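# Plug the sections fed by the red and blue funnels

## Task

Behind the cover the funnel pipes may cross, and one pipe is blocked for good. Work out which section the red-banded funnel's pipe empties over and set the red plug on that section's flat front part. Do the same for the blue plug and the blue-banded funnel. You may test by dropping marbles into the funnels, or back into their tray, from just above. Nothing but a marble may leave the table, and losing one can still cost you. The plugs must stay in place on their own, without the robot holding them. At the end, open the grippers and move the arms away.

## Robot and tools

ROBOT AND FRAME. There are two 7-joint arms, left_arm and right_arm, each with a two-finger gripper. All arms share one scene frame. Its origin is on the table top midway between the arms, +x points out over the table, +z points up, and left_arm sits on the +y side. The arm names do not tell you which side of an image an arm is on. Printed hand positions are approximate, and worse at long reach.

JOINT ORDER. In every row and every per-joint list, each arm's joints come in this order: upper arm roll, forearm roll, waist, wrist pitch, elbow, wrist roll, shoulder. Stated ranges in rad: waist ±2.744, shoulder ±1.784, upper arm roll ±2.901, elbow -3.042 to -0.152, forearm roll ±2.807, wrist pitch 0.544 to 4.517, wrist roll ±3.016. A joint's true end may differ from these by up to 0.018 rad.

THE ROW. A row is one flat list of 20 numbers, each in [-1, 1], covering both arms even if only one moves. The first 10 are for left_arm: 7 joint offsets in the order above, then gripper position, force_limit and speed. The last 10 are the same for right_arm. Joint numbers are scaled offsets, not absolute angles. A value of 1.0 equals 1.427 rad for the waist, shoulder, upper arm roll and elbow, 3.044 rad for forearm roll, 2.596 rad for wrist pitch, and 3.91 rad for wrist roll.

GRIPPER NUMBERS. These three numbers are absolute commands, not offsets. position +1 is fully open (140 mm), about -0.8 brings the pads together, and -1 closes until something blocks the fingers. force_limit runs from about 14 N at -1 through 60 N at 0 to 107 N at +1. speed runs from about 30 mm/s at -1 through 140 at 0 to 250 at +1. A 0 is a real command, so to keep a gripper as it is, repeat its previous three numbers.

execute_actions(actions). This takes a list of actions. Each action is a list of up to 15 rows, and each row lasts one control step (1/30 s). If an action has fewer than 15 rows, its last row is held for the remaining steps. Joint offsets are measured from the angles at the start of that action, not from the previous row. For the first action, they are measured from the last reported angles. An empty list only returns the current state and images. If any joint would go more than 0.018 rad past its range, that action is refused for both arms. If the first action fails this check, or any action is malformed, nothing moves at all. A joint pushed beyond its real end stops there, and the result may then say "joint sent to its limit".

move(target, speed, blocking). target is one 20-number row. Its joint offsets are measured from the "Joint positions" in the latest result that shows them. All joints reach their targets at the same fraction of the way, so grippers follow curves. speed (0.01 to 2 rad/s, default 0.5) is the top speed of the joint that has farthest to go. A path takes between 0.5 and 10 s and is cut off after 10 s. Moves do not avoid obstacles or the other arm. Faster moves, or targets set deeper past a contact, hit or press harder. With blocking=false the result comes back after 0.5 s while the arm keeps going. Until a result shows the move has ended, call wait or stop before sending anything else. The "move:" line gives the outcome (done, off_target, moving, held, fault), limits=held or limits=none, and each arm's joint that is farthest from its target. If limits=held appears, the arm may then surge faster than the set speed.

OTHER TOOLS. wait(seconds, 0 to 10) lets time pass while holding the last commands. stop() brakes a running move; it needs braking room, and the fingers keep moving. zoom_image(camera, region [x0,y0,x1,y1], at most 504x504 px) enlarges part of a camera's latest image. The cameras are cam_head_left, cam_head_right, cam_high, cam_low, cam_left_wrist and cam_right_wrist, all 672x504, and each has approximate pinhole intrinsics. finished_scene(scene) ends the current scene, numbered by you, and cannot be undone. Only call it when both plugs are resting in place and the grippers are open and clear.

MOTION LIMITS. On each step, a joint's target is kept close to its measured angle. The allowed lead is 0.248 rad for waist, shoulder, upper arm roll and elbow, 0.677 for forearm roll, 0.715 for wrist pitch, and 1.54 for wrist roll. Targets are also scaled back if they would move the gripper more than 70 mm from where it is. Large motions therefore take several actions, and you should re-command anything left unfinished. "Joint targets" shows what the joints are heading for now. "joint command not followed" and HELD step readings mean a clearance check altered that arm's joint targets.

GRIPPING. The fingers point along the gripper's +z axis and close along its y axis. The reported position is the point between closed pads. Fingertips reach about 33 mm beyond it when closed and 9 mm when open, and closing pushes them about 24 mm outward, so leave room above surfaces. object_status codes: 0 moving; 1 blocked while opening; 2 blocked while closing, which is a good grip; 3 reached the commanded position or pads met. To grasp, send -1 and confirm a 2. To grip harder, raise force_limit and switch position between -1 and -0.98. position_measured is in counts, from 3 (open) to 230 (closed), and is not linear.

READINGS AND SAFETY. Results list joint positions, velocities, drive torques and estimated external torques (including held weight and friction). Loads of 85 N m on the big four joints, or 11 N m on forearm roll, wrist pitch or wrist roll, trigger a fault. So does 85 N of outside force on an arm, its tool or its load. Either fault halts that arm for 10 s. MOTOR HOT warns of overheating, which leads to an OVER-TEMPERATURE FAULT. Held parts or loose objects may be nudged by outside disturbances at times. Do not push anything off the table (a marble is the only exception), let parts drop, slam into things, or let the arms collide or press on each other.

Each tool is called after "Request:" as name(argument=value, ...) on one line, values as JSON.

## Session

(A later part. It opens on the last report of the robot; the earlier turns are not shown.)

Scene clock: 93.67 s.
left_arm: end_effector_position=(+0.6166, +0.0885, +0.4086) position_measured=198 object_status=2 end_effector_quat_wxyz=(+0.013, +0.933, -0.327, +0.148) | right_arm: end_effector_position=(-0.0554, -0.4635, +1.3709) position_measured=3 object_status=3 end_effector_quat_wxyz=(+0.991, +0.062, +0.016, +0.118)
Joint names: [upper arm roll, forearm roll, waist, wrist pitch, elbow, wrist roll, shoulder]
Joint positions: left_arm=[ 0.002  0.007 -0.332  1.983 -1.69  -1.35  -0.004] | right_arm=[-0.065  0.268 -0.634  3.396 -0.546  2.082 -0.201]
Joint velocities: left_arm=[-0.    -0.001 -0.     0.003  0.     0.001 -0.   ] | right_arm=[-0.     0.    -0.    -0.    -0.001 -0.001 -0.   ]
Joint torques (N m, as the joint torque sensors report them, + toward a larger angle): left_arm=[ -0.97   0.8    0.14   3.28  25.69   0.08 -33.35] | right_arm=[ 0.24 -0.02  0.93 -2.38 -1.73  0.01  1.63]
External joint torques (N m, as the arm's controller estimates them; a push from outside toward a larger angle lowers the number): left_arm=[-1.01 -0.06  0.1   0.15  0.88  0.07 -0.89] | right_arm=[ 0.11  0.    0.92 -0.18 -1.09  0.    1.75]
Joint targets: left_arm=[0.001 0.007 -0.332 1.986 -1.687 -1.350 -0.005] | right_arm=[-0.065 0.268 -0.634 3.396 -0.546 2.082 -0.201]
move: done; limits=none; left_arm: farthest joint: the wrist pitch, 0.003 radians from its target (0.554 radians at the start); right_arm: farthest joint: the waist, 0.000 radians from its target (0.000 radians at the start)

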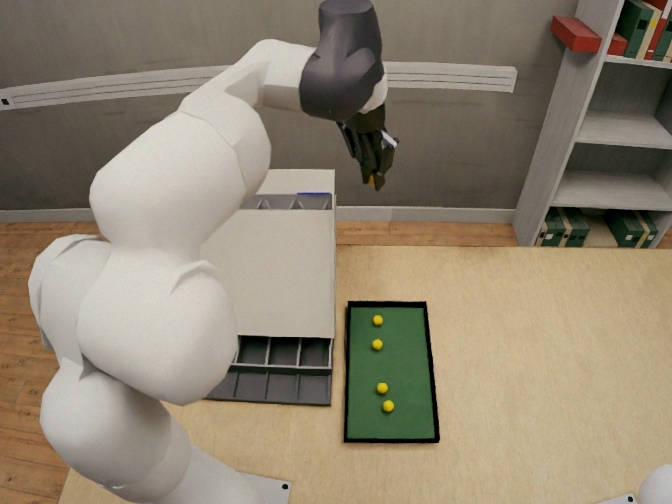

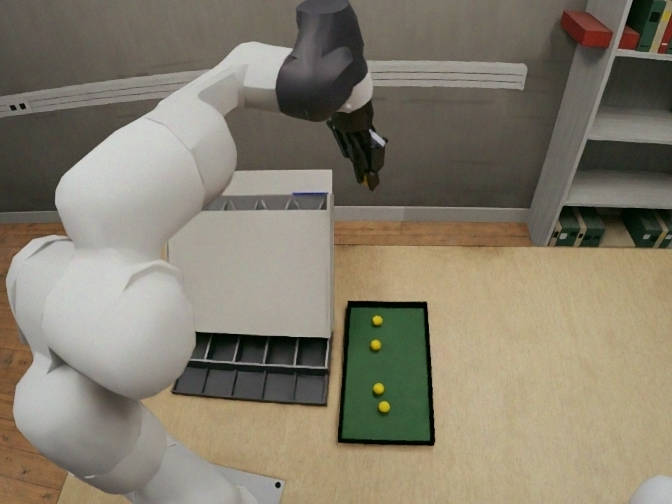

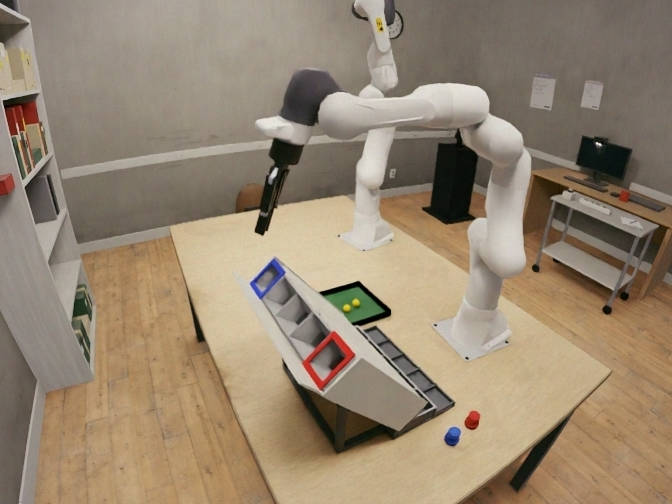

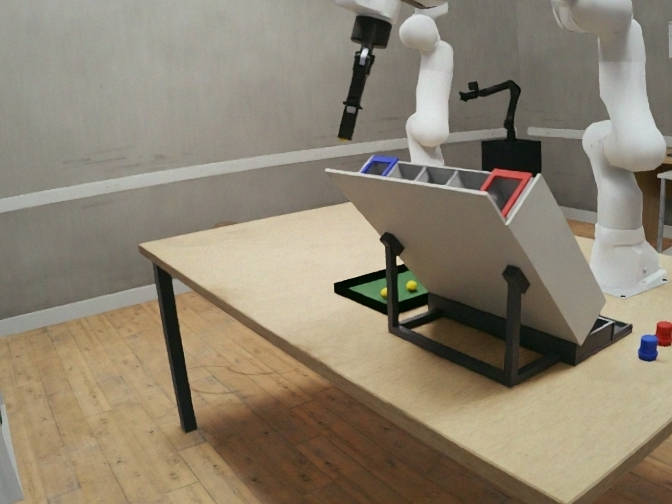

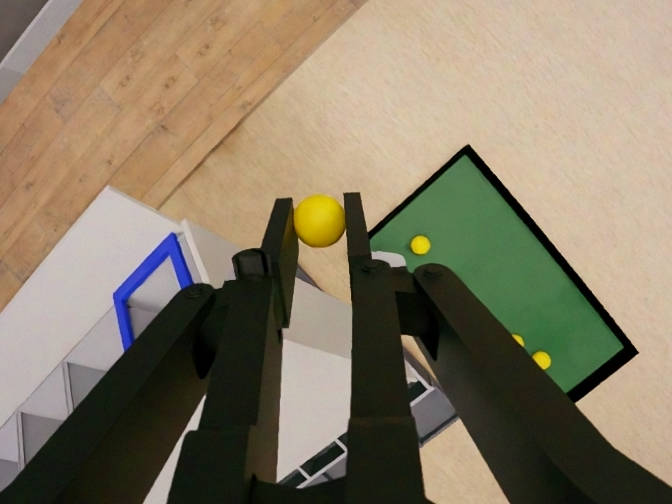

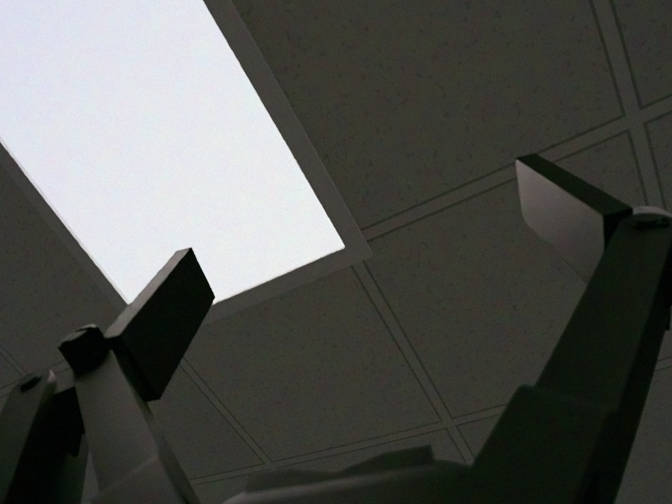

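Request:
move(target=[0,0,0.1395,0.0293,-0.068,0,-0.0166,-1,-0.2,-0.3,0,0,0,0,0,0,0,1,-0.5,0.5], speed=0.5)

Scene clock: 107.60 s.
left_arm: end_effector_position=(+0.6559, +0.2115, +0.3813) position_measured=198 object_status=2 end_effector_quat_wxyz=(-0.001, +0.961, -0.232, +0.148) | right_arm: end_effector_position=(-0.0554, -0.4635, +1.3709) position_measured=3 object_status=3 end_effector_quat_wxyz=(+0.991, +0.062, +0.016, +0.118)
Joint names: [upper arm roll, forearm roll, waist, wrist pitch, elbow, wrist roll, shoulder]
Joint positions: left_arm=[ 0.003  0.007 -0.133  2.056 -1.784 -1.35  -0.025] | right_arm=[-0.065  0.268 -0.634  3.396 -0.546  2.082 -0.201]
Joint velocities: left_arm=[-0.001 -0.    -0.001  0.004  0.001 -0.001 -0.   ] | right_arm=[-0.     0.     0.001  0.    -0.001  0.001 -0.   ]
Joint torques (N m, as the joint torque sensors report them, + toward a larger angle): left_arm=[ -1.15   0.94   0.22   3.5   23.95   0.   -32.72] | right_arm=[-0.05 -0.08  0.8  -2.41 -1.67  0.05  1.42]
External joint torques (N m, as the arm's controller estimates them; a push from outside toward a larger angle lowers the number): left_arm=[-1.1   0.08  0.25  0.36 -1.12 -0.01 -0.74] | right_arm=[-0.18 -0.05  0.8  -0.2  -0.98  0.05  1.44]
Joint targets: left_arm=[0.002 0.007 -0.133 2.059 -1.787 -1.350 -0.028] | right_arm=[-0.065 0.268 -0.634 3.396 -0.546 2.082 -0.201]
move: done; limits=none; left_arm: farthest joint: the shoulder, 0.003 radians from its target (0.024 radians at the start); right_arm: farthest joint: the waist, 0.000 radians from its target (0.000 radians at the start)

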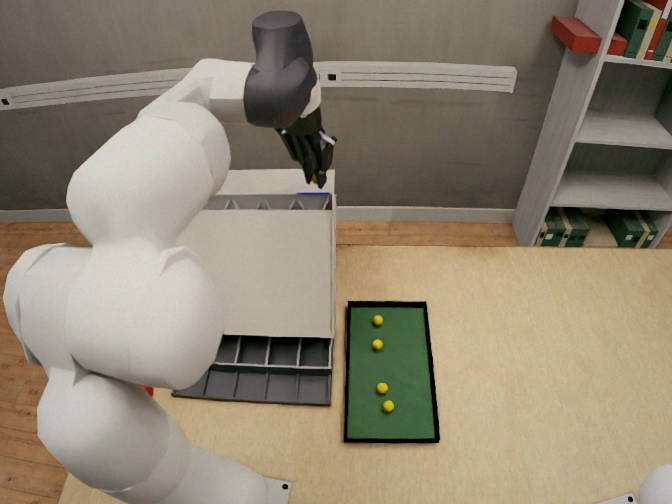

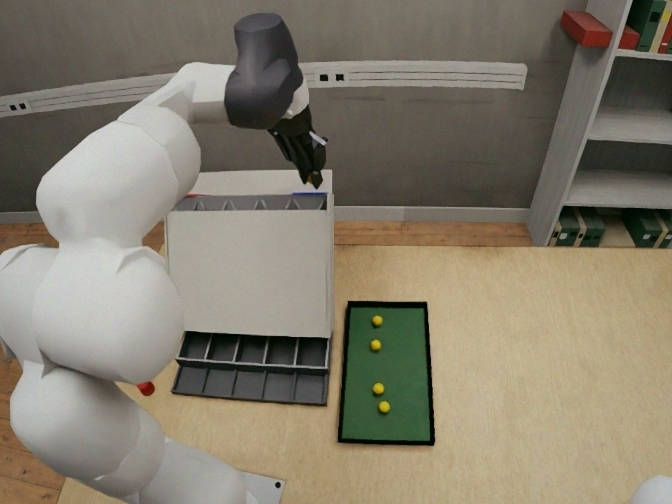

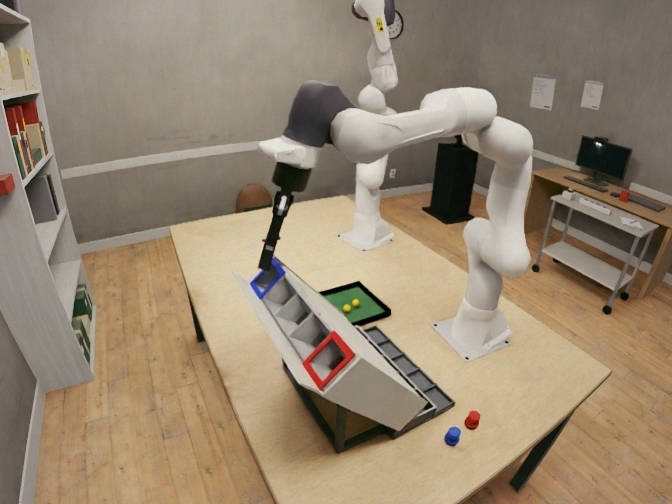

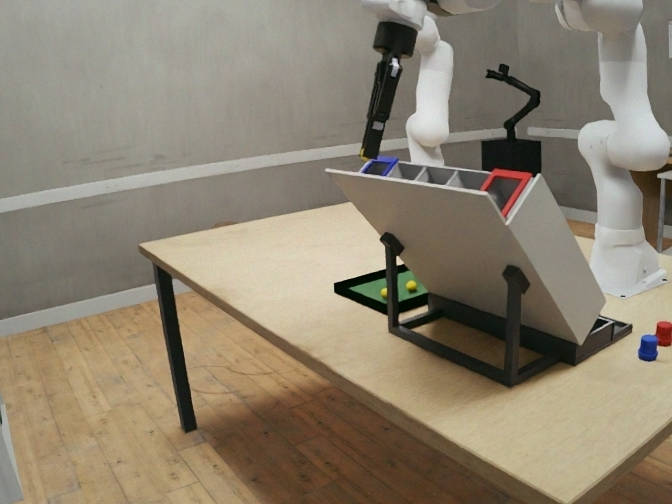

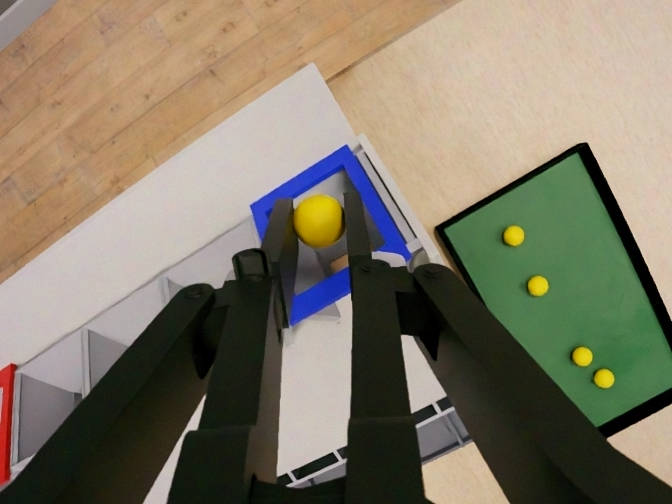

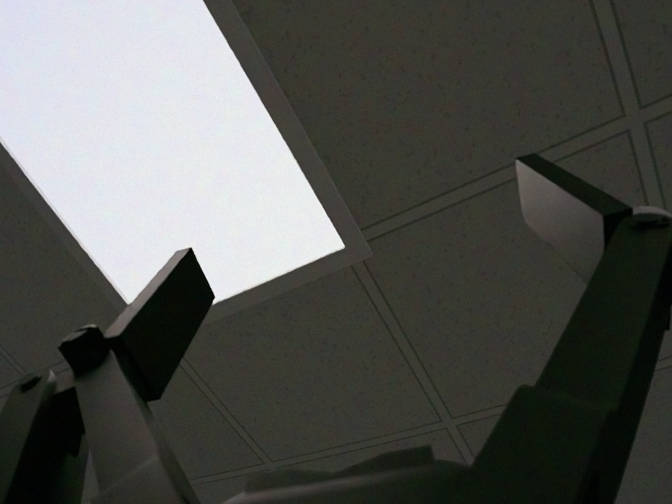

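Request:
zoom_image(camera="cam_left_wrist", region=[240, 140, 430, 330])

Region (240, 140, 430, 330) of cam_left_wrist's 672x504 image, scaled by 2.653, with more detail than that image has.

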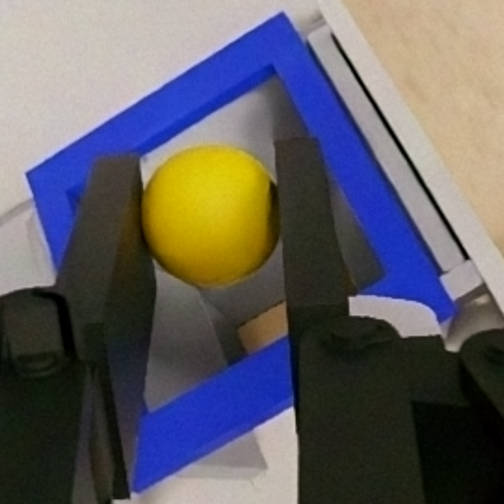

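Request:
move(target=[0,0,0.0827,0.0065,-0.0463,0,-0.0371,-1,-0.2,-0.3,0,0,0,0,0,0,0,1,-0.5,0.5], speed=0.4)

Scene clock: 115.90 s.
left_arm: end_effector_position=(+0.6545, +0.2881, +0.3795) position_measured=198 object_status=2 end_effector_quat_wxyz=(-0.010, +0.973, -0.175, +0.148) | right_arm: end_effector_position=(-0.0554, -0.4635, +1.3709) position_measured=3 object_status=3 end_effector_quat_wxyz=(+0.991, +0.062, +0.016, +0.118)
Joint names: [upper arm roll, forearm roll, waist, wrist pitch, elbow, wrist roll, shoulder]
Joint positions: left_arm=[ 0.005  0.007 -0.017  2.07  -1.848 -1.35  -0.075] | right_arm=[-0.065  0.268 -0.634  3.396 -0.546  2.082 -0.201]
Joint velocities: left_arm=[-0.003  0.    -0.002  0.003 -0.002  0.    -0.   ] | right_arm=[-0.002 -0.001  0.    -0.    -0.001  0.002  0.001]
Joint torques (N m, as the joint torque sensors report them, + toward a larger angle): left_arm=[ -1.13   0.82   1.99   3.53  23.51  -0.07 -31.44] | right_arm=[ 0.5  -0.08  0.7  -2.4  -1.68  0.02  1.58]
External joint torques (N m, as the arm's controller estimates them; a push from outside toward a larger angle lowers the number): left_arm=[-1.06 -0.04  1.97  0.4  -1.47 -0.07 -1.34] | right_arm=[ 0.39 -0.04  0.71 -0.19 -1.    0.01  1.6 ]
Joint targets: left_arm=[0.003 0.007 -0.015 2.073 -1.850 -1.350 -0.078] | right_arm=[-0.065 0.268 -0.634 3.396 -0.546 2.082 -0.201]
move: done; limits=none; left_arm: farthest joint: the shoulder, 0.003 radians from its target (0.053 radians at the start); right_arm: farthest joint: the waist, 0.000 radians from its target (0.000 radians at the start)

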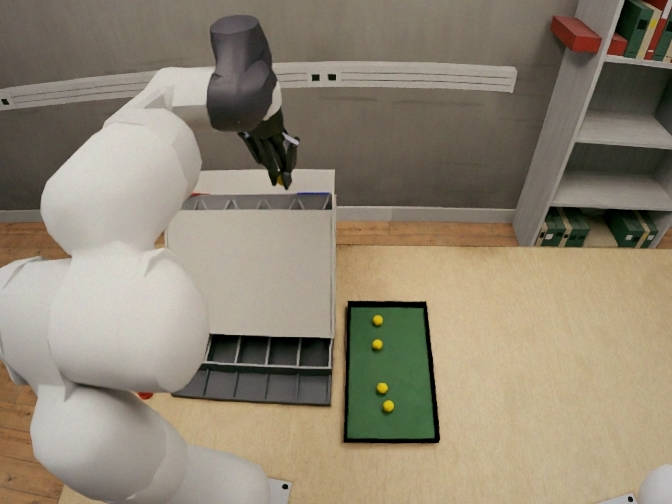

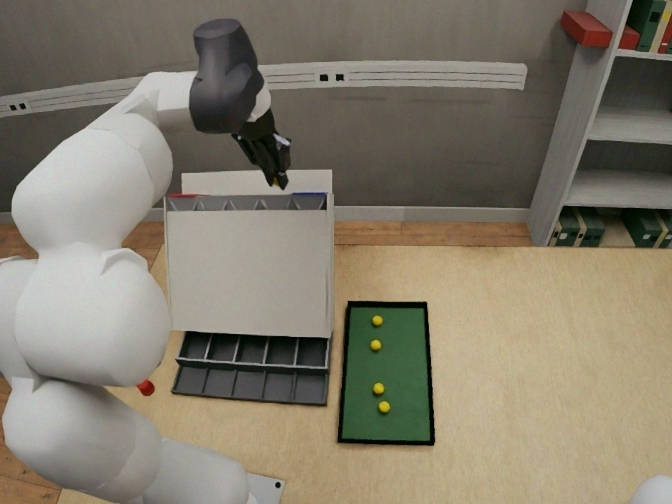

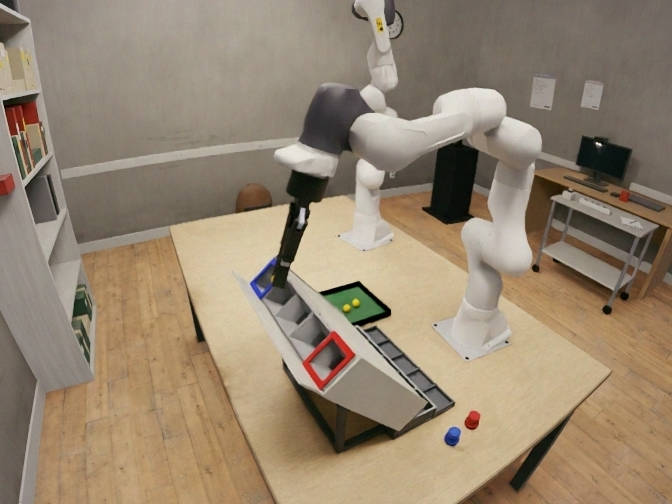

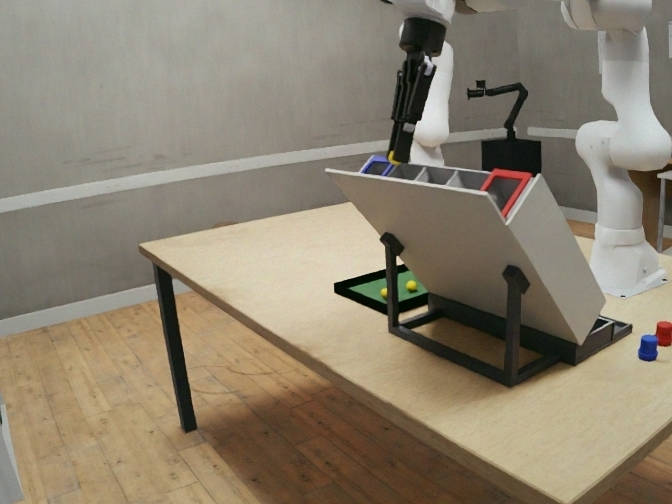

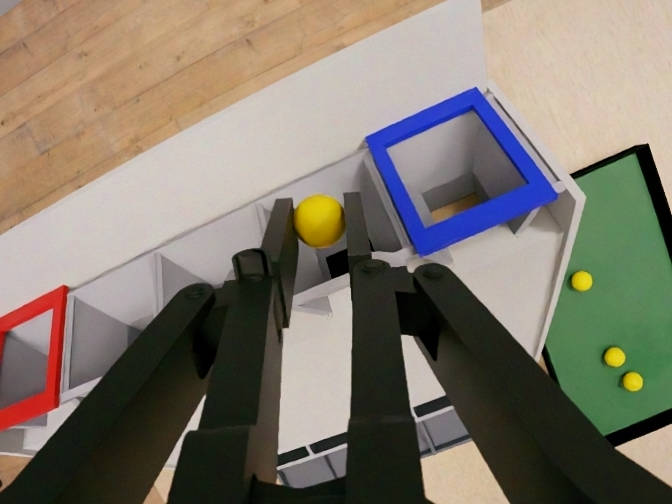

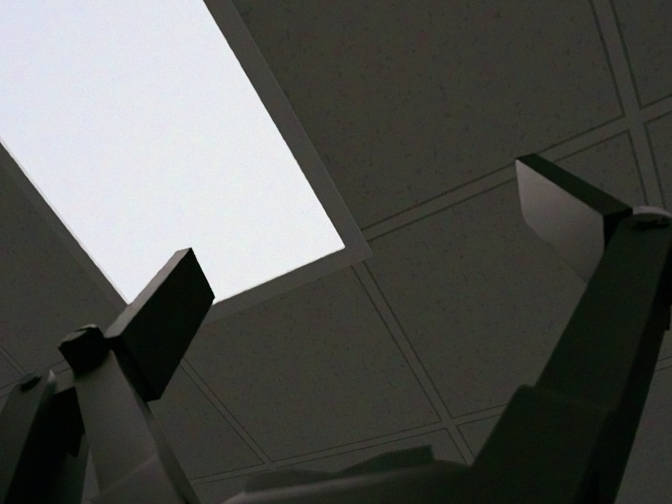

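Request:
move(target=[-0.0035,0,-0.2207,-0.0324,0.1128,0,0.0484,-0.15,-0.2,0.8,0,0,0,0,0,0,0,1,-0.5,0.5], speed=0.5)

Scene clock: 120.70 s.
left_arm: end_effector_position=(+0.6169, +0.0862, +0.4128) position_measured=148 object_status=3 end_effector_quat_wxyz=(+0.014, +0.932, -0.328, +0.153) | right_arm: end_effector_position=(-0.0554, -0.4635, +1.3709) position_measured=3 object_status=3 end_effector_quat_wxyz=(+0.991, +0.062, +0.016, +0.118)
Joint names: [upper arm roll, forearm roll, waist, wrist pitch, elbow, wrist roll, shoulder]
Joint positions: left_arm=[-0.001  0.007 -0.331  1.989 -1.689 -1.35  -0.009] | right_arm=[-0.065  0.268 -0.634  3.396 -0.546  2.082 -0.201]
Joint velocities: left_arm=[-0.001  0.001 -0.001 -0.004  0.    -0.002 -0.   ] | right_arm=[ 0.    -0.001  0.     0.    -0.001  0.001 -0.001]
Joint torques (N m, as the joint torque sensors report them, + toward a larger angle): left_arm=[ -0.23   0.79   0.06   2.91  25.81  -0.02 -31.17] | right_arm=[ 0.08 -0.04  0.58 -2.42 -1.84  0.    1.76]
External joint torques (N m, as the arm's controller estimates them; a push from outside toward a larger angle lowers the number): left_arm=[-0.04 -0.07  0.24 -0.24  0.99 -0.03  1.12] | right_arm=[-0.05 -0.02  0.58 -0.2  -1.12  0.    1.73]
Joint targets: left_arm=[-0.000 0.007 -0.332 1.986 -1.687 -1.350 -0.006] | right_arm=[-0.065 0.268 -0.634 3.396 -0.546 2.082 -0.201]
move: done; limits=none; left_arm: farthest joint: the shoulder, 0.003 radians from its target (0.069 radians at the start); right_arm: farthest joint: the waist, 0.000 radians from its target (0.000 radians at the start)

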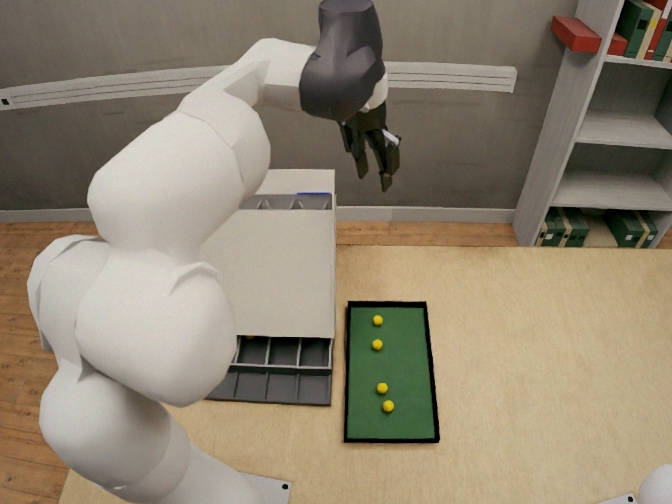

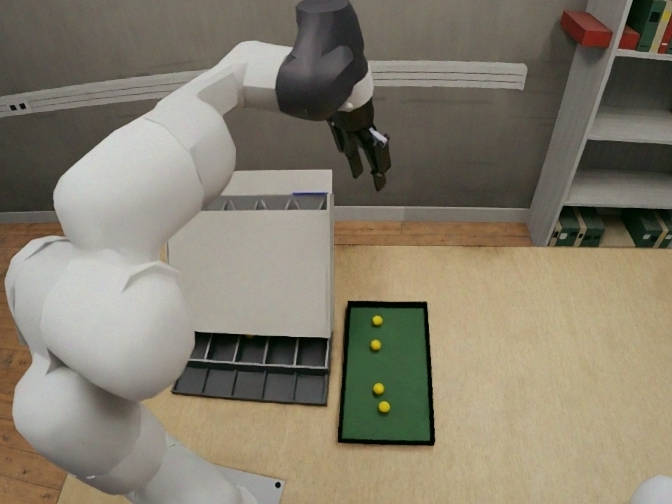

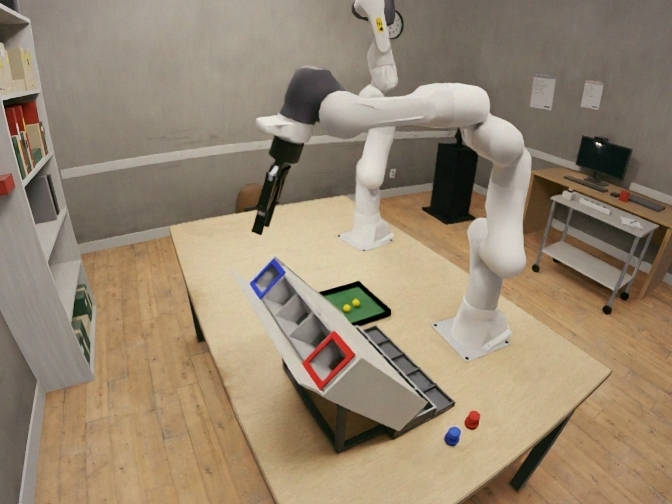

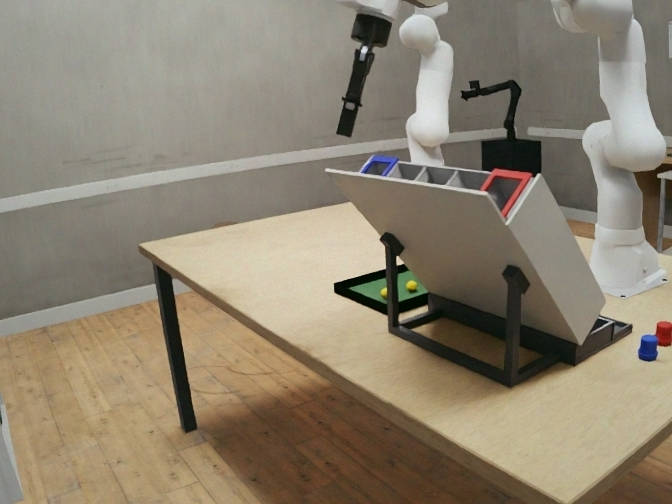

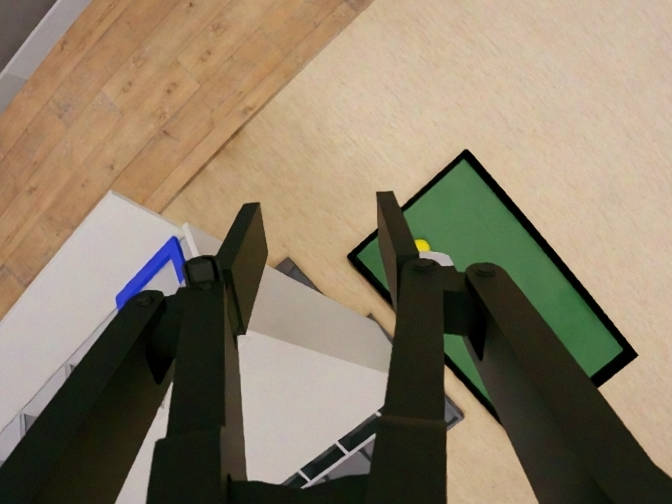

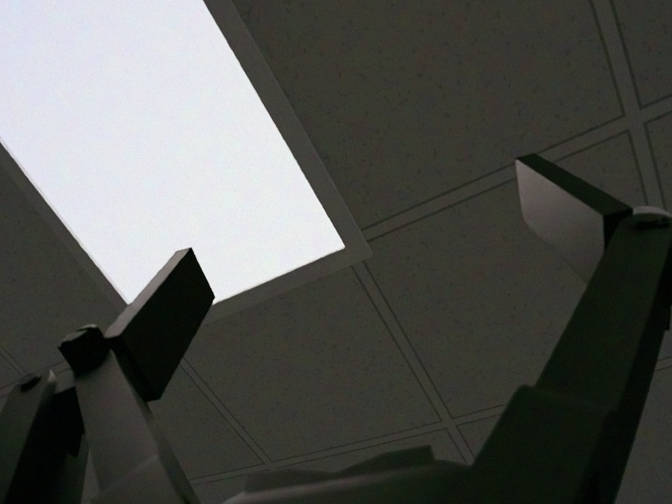

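Request:
move(target=[0,0,-0.0785,0.18,-0.3147,0,0.2295,-0.15,-0.2,0.8,0,0,0,0,0,0,0,1,-0.5,0.5], speed=0.6)

Scene clock: 153.67 s.
left_arm: end_effector_position=(+0.5131, +0.0656, +0.0416) position_measured=148 object_status=3 end_effector_quat_wxyz=(-0.002, +0.923, -0.385, -0.003) | right_arm: end_effector_position=(-0.0554, -0.4635, +1.3709) position_measured=3 object_status=3 end_effector_quat_wxyz=(+0.991, +0.062, +0.016, +0.118)
Joint names: [upper arm roll, forearm roll, waist, wrist pitch, elbow, wrist roll, shoulder]
Joint positions: left_arm=[-0.002  0.007 -0.441  2.453 -2.139 -1.35   0.321] | right_arm=[-0.065  0.268 -0.634  3.396 -0.546  2.082 -0.201]
Joint velocities: left_arm=[ 0.001 -0.001 -0.001  0.005 -0.001  0.001 -0.001] | right_arm=[-0.001  0.001  0.     0.001  0.    -0.001  0.   ]
Joint torques (N m, as the joint torque sensors report them, + toward a larger angle): left_arm=[  0.31   0.46  -0.83   2.9   21.01  -0.05 -39.72] | right_arm=[ 0.07 -0.07  0.46 -2.39 -1.7   0.02  1.4 ]
External joint torques (N m, as the arm's controller estimates them; a push from outside toward a larger angle lowers the number): left_arm=[ 0.09 -0.08 -0.76  0.41  0.68 -0.05 -1.13] | right_arm=[-0.04 -0.04  0.47 -0.19 -1.06  0.01  1.5 ]
Joint targets: left_arm=[-0.001 0.007 -0.443 2.456 -2.138 -1.350 0.319] | right_arm=[-0.065 0.268 -0.634 3.396 -0.546 2.082 -0.201]
move: done; limits=none; left_arm: farthest joint: the wrist pitch, 0.003 radians from its target (0.468 radians at the start); right_arm: farthest joint: the waist, 0.000 radians from its target (0.000 radians at the start)

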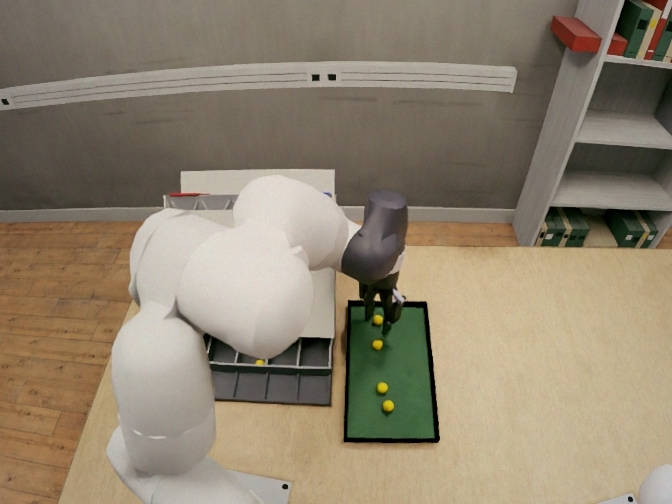

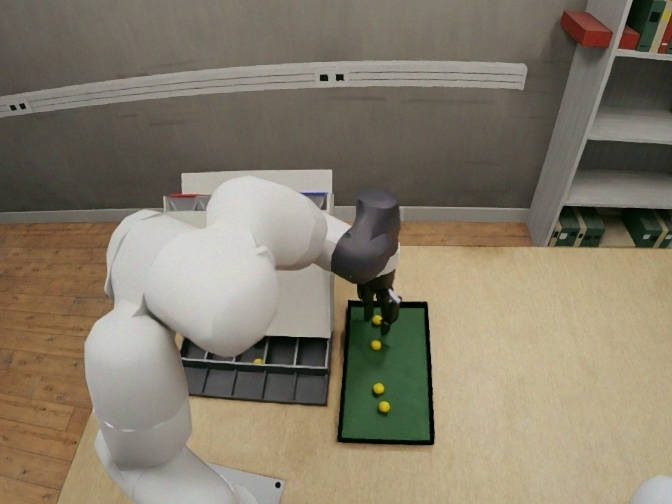

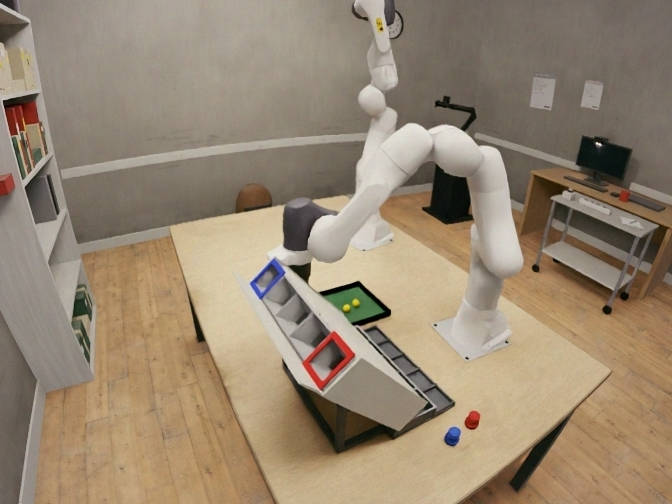

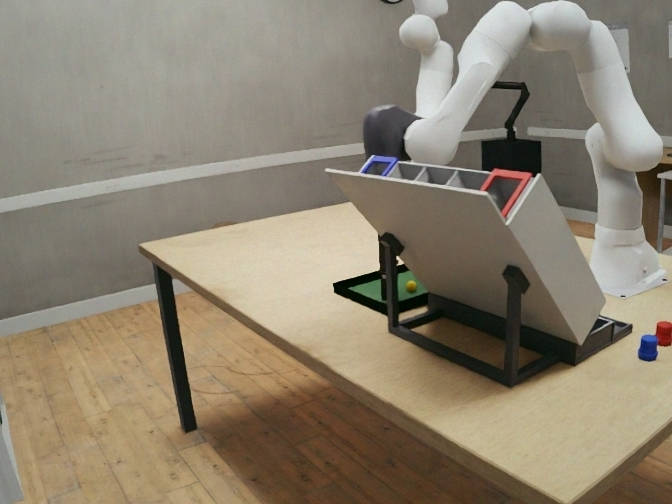

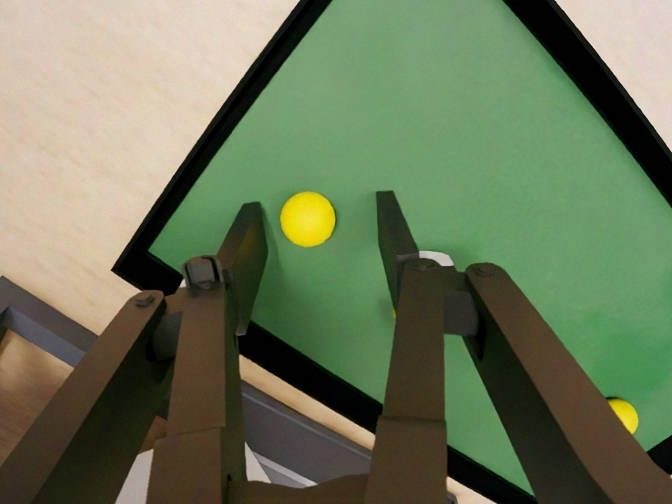

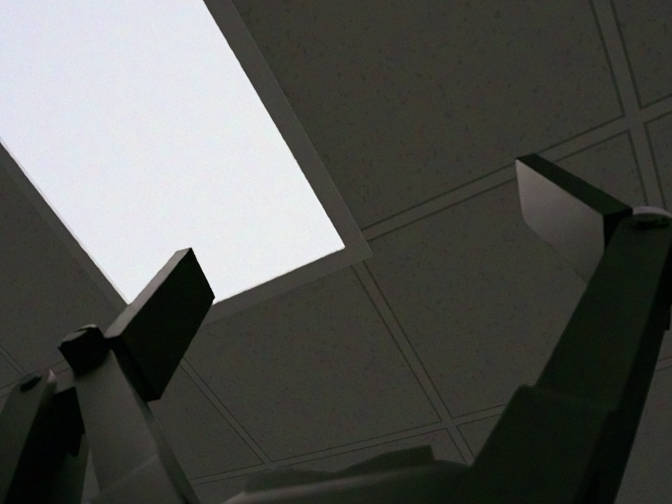

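Request:
move(target=[0,0,0.007,-0.001,0.011,0,0.002,-1,-0.2,-0.75,0,0,0,0,0,0,0,1,-0.5,0.5], speed=0.2)

Scene clock: 164.27 s.
left_arm: end_effector_position=(+0.5214, +0.0656, +0.0465) position_measured=198 object_status=0 end_effector_quat_wxyz=(-0.001, +0.924, -0.382, +0.003) | right_arm: end_effector_position=(-0.0554, -0.4635, +1.3709) position_measured=3 object_status=3 end_effector_quat_wxyz=(+0.991, +0.062, +0.016, +0.118)
Joint names: [upper arm roll, forearm roll, waist, wrist pitch, elbow, wrist roll, shoulder]
Joint positions: left_arm=[-0.002  0.007 -0.434  2.453 -2.126 -1.35   0.321] | right_arm=[-0.065  0.268 -0.634  3.396 -0.546  2.082 -0.201]
Joint velocities: left_arm=[ 0.001  0.    -0.    -0.002  0.    -0.     0.001] | right_arm=[ 0.001  0.001  0.    -0.    -0.     0.002 -0.001]
Joint torques (N m, as the joint torque sensors report them, + toward a larger angle): left_arm=[ -0.11   0.47   1.3    2.15  22.36  -0.01 -37.86] | right_arm=[ 0.1  -0.08  0.52 -2.44 -1.43  0.04  1.46]
External joint torques (N m, as the arm's controller estimates them; a push from outside toward a larger angle lowers the number): left_arm=[-0.51 -0.08  1.17 -0.39  1.75 -0.01  1.06] | right_arm=[-0.03 -0.06  0.52 -0.24 -0.81  0.03  1.61]
Joint targets: left_arm=[-0.002 0.007 -0.431 2.451 -2.123 -1.350 0.324] | right_arm=[-0.065 0.268 -0.634 3.396 -0.546 2.082 -0.201]
move: done; limits=none; left_arm: farthest joint: the waist, 0.003 radians from its target (0.010 radians at the start); right_arm: farthest joint: the waist, 0.000 radians from its target (0.000 radians at the start)

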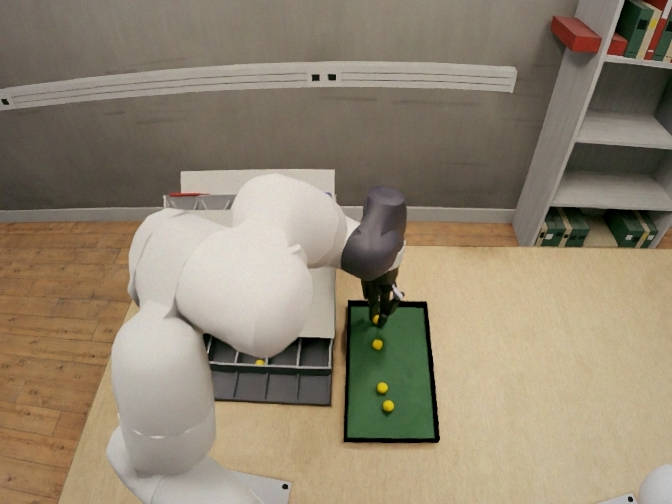

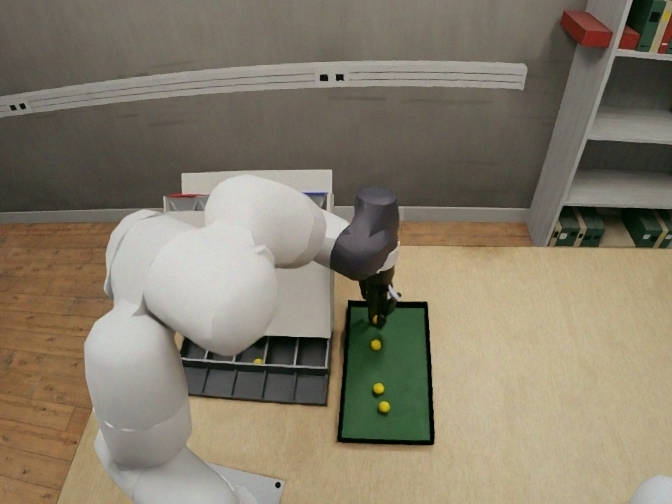

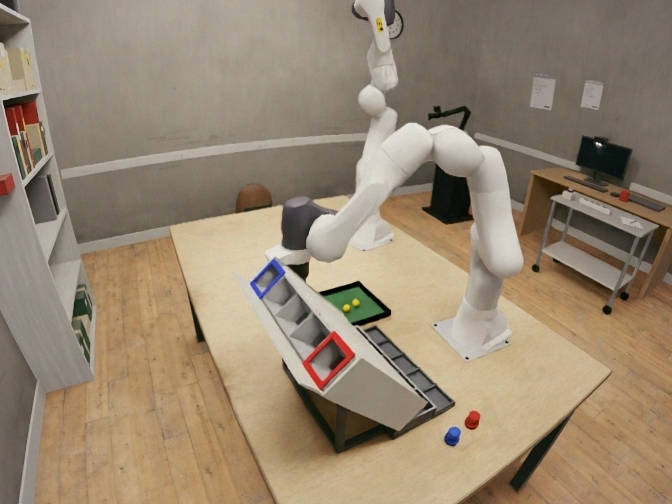

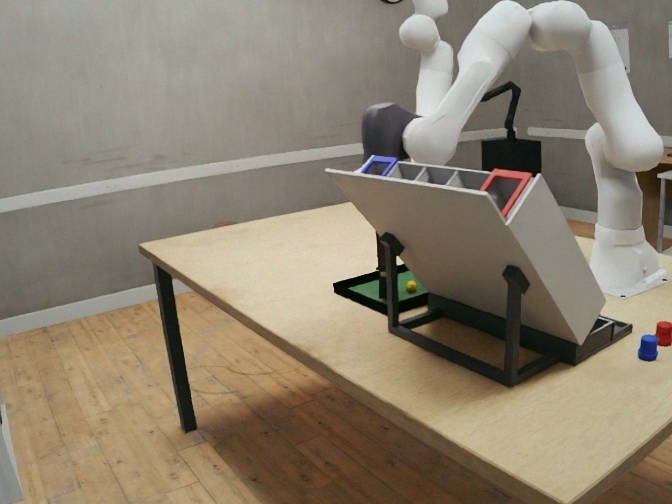

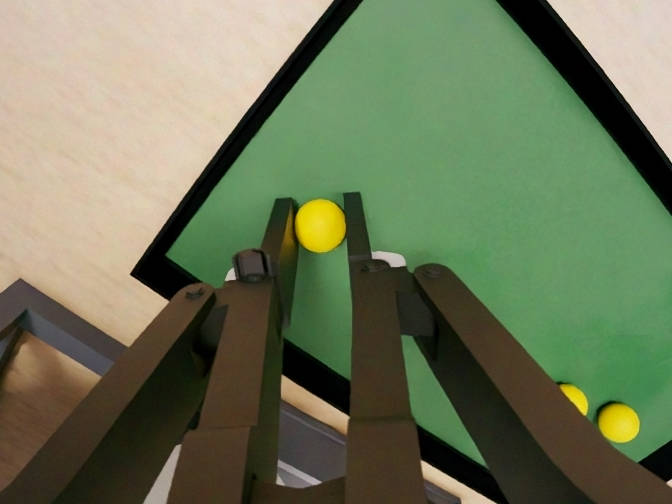

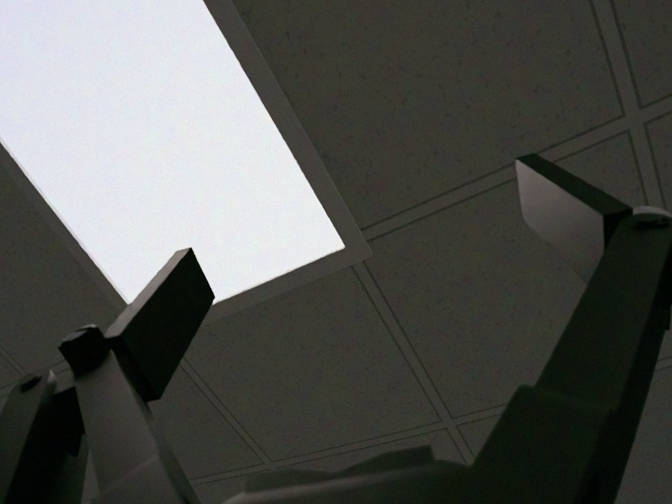

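Request:
move(target=[0,0,0.0715,-0.1799,0.3076,0,-0.2292,-1,-0.2,-0.75,0,0,0,0,0,0,0,1,-0.5,0.5], speed=0.6)

Scene clock: 169.00 s.
left_arm: end_effector_position=(+0.6170, +0.0843, +0.4139) position_measured=198 object_status=2 end_effector_quat_wxyz=(+0.015, +0.932, -0.329, +0.154) | right_arm: end_effector_position=(-0.0554, -0.4635, +1.3709) position_measured=3 object_status=3 end_effector_quat_wxyz=(+0.991, +0.062, +0.016, +0.118)
Joint names: [upper arm roll, forearm roll, waist, wrist pitch, elbow, wrist roll, shoulder]
Joint positions: left_arm=[-0.001  0.007 -0.334  1.988 -1.686 -1.35  -0.007] | right_arm=[-0.065  0.268 -0.634  3.396 -0.546  2.082 -0.201]
Joint velocities: left_arm=[ 0.002 -0.    -0.    -0.003  0.     0.001  0.   ] | right_arm=[-0.    -0.001 -0.001 -0.001  0.001 -0.     0.   ]
Joint torques (N m, as the joint torque sensors report them, + toward a larger angle): left_arm=[ -0.85   0.79   1.14   2.96  24.29  -0.01 -31.78] | right_arm=[ 0.18 -0.04  0.65 -2.42 -1.51  0.    1.55]
External joint torques (N m, as the arm's controller estimates them; a push from outside toward a larger angle lowers the number): left_arm=[-1.03 -0.09  0.95 -0.19 -0.5  -0.01  0.52] | right_arm=[ 0.06 -0.01  0.65 -0.22 -0.87 -0.01  1.67]
Joint targets: left_arm=[-0.002 0.007 -0.332 1.986 -1.687 -1.350 -0.006] | right_arm=[-0.065 0.268 -0.634 3.396 -0.546 2.082 -0.201]
move: done; limits=none; left_arm: farthest joint: the waist, 0.002 radians from its target (0.102 radians at the start); right_arm: farthest joint: the waist, 0.000 radians from its target (0.000 radians at the start)

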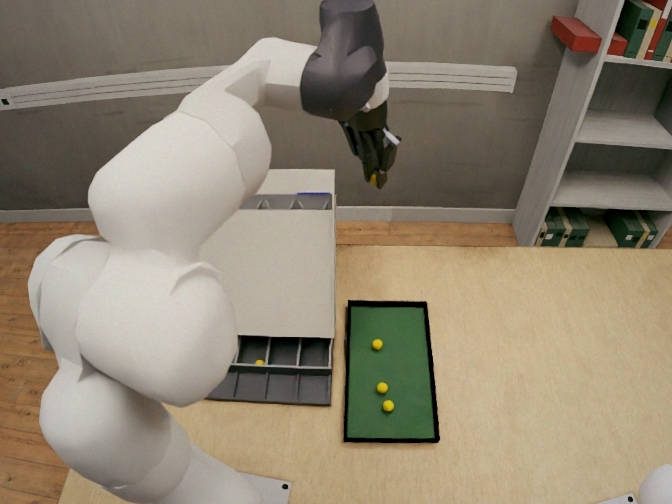

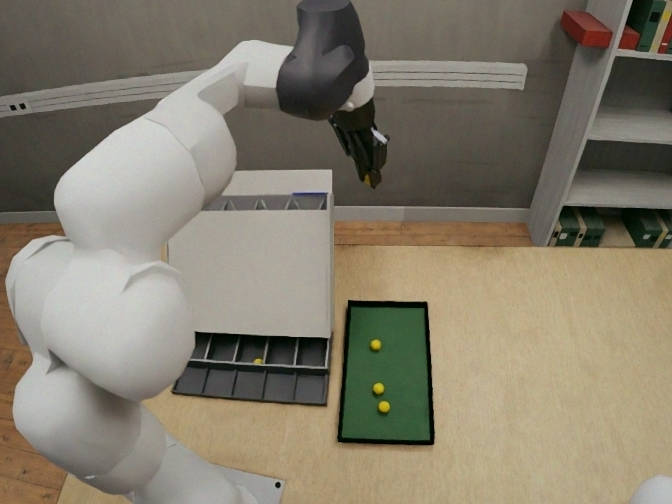

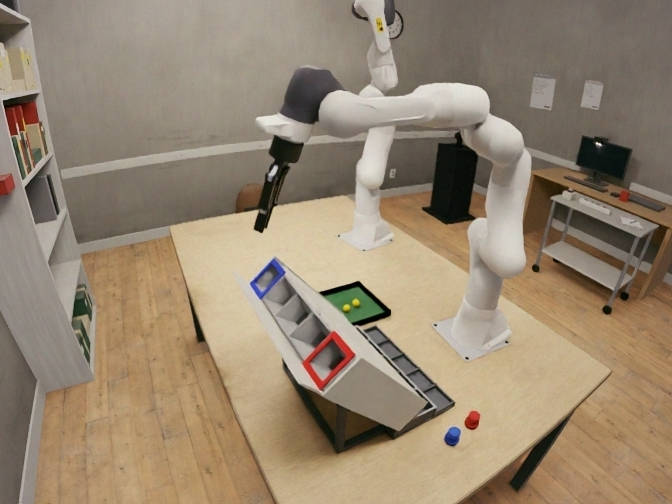

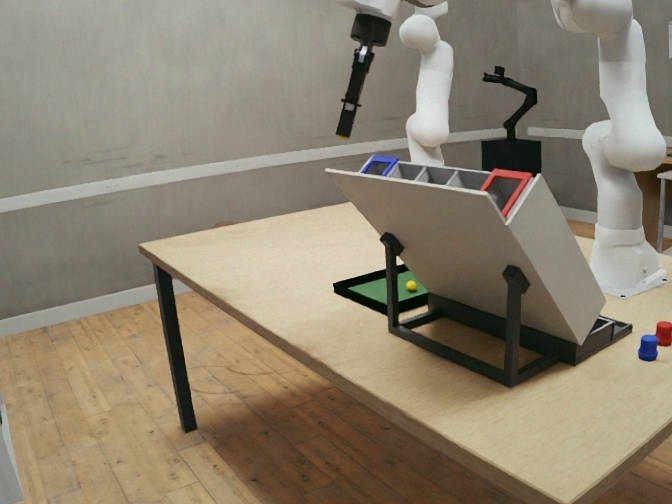

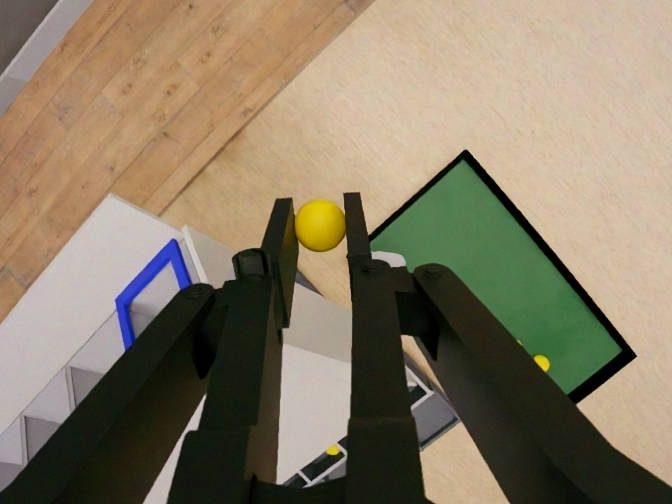

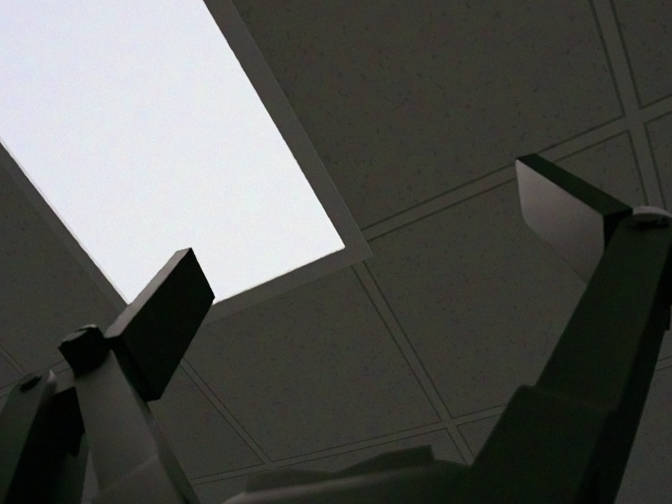

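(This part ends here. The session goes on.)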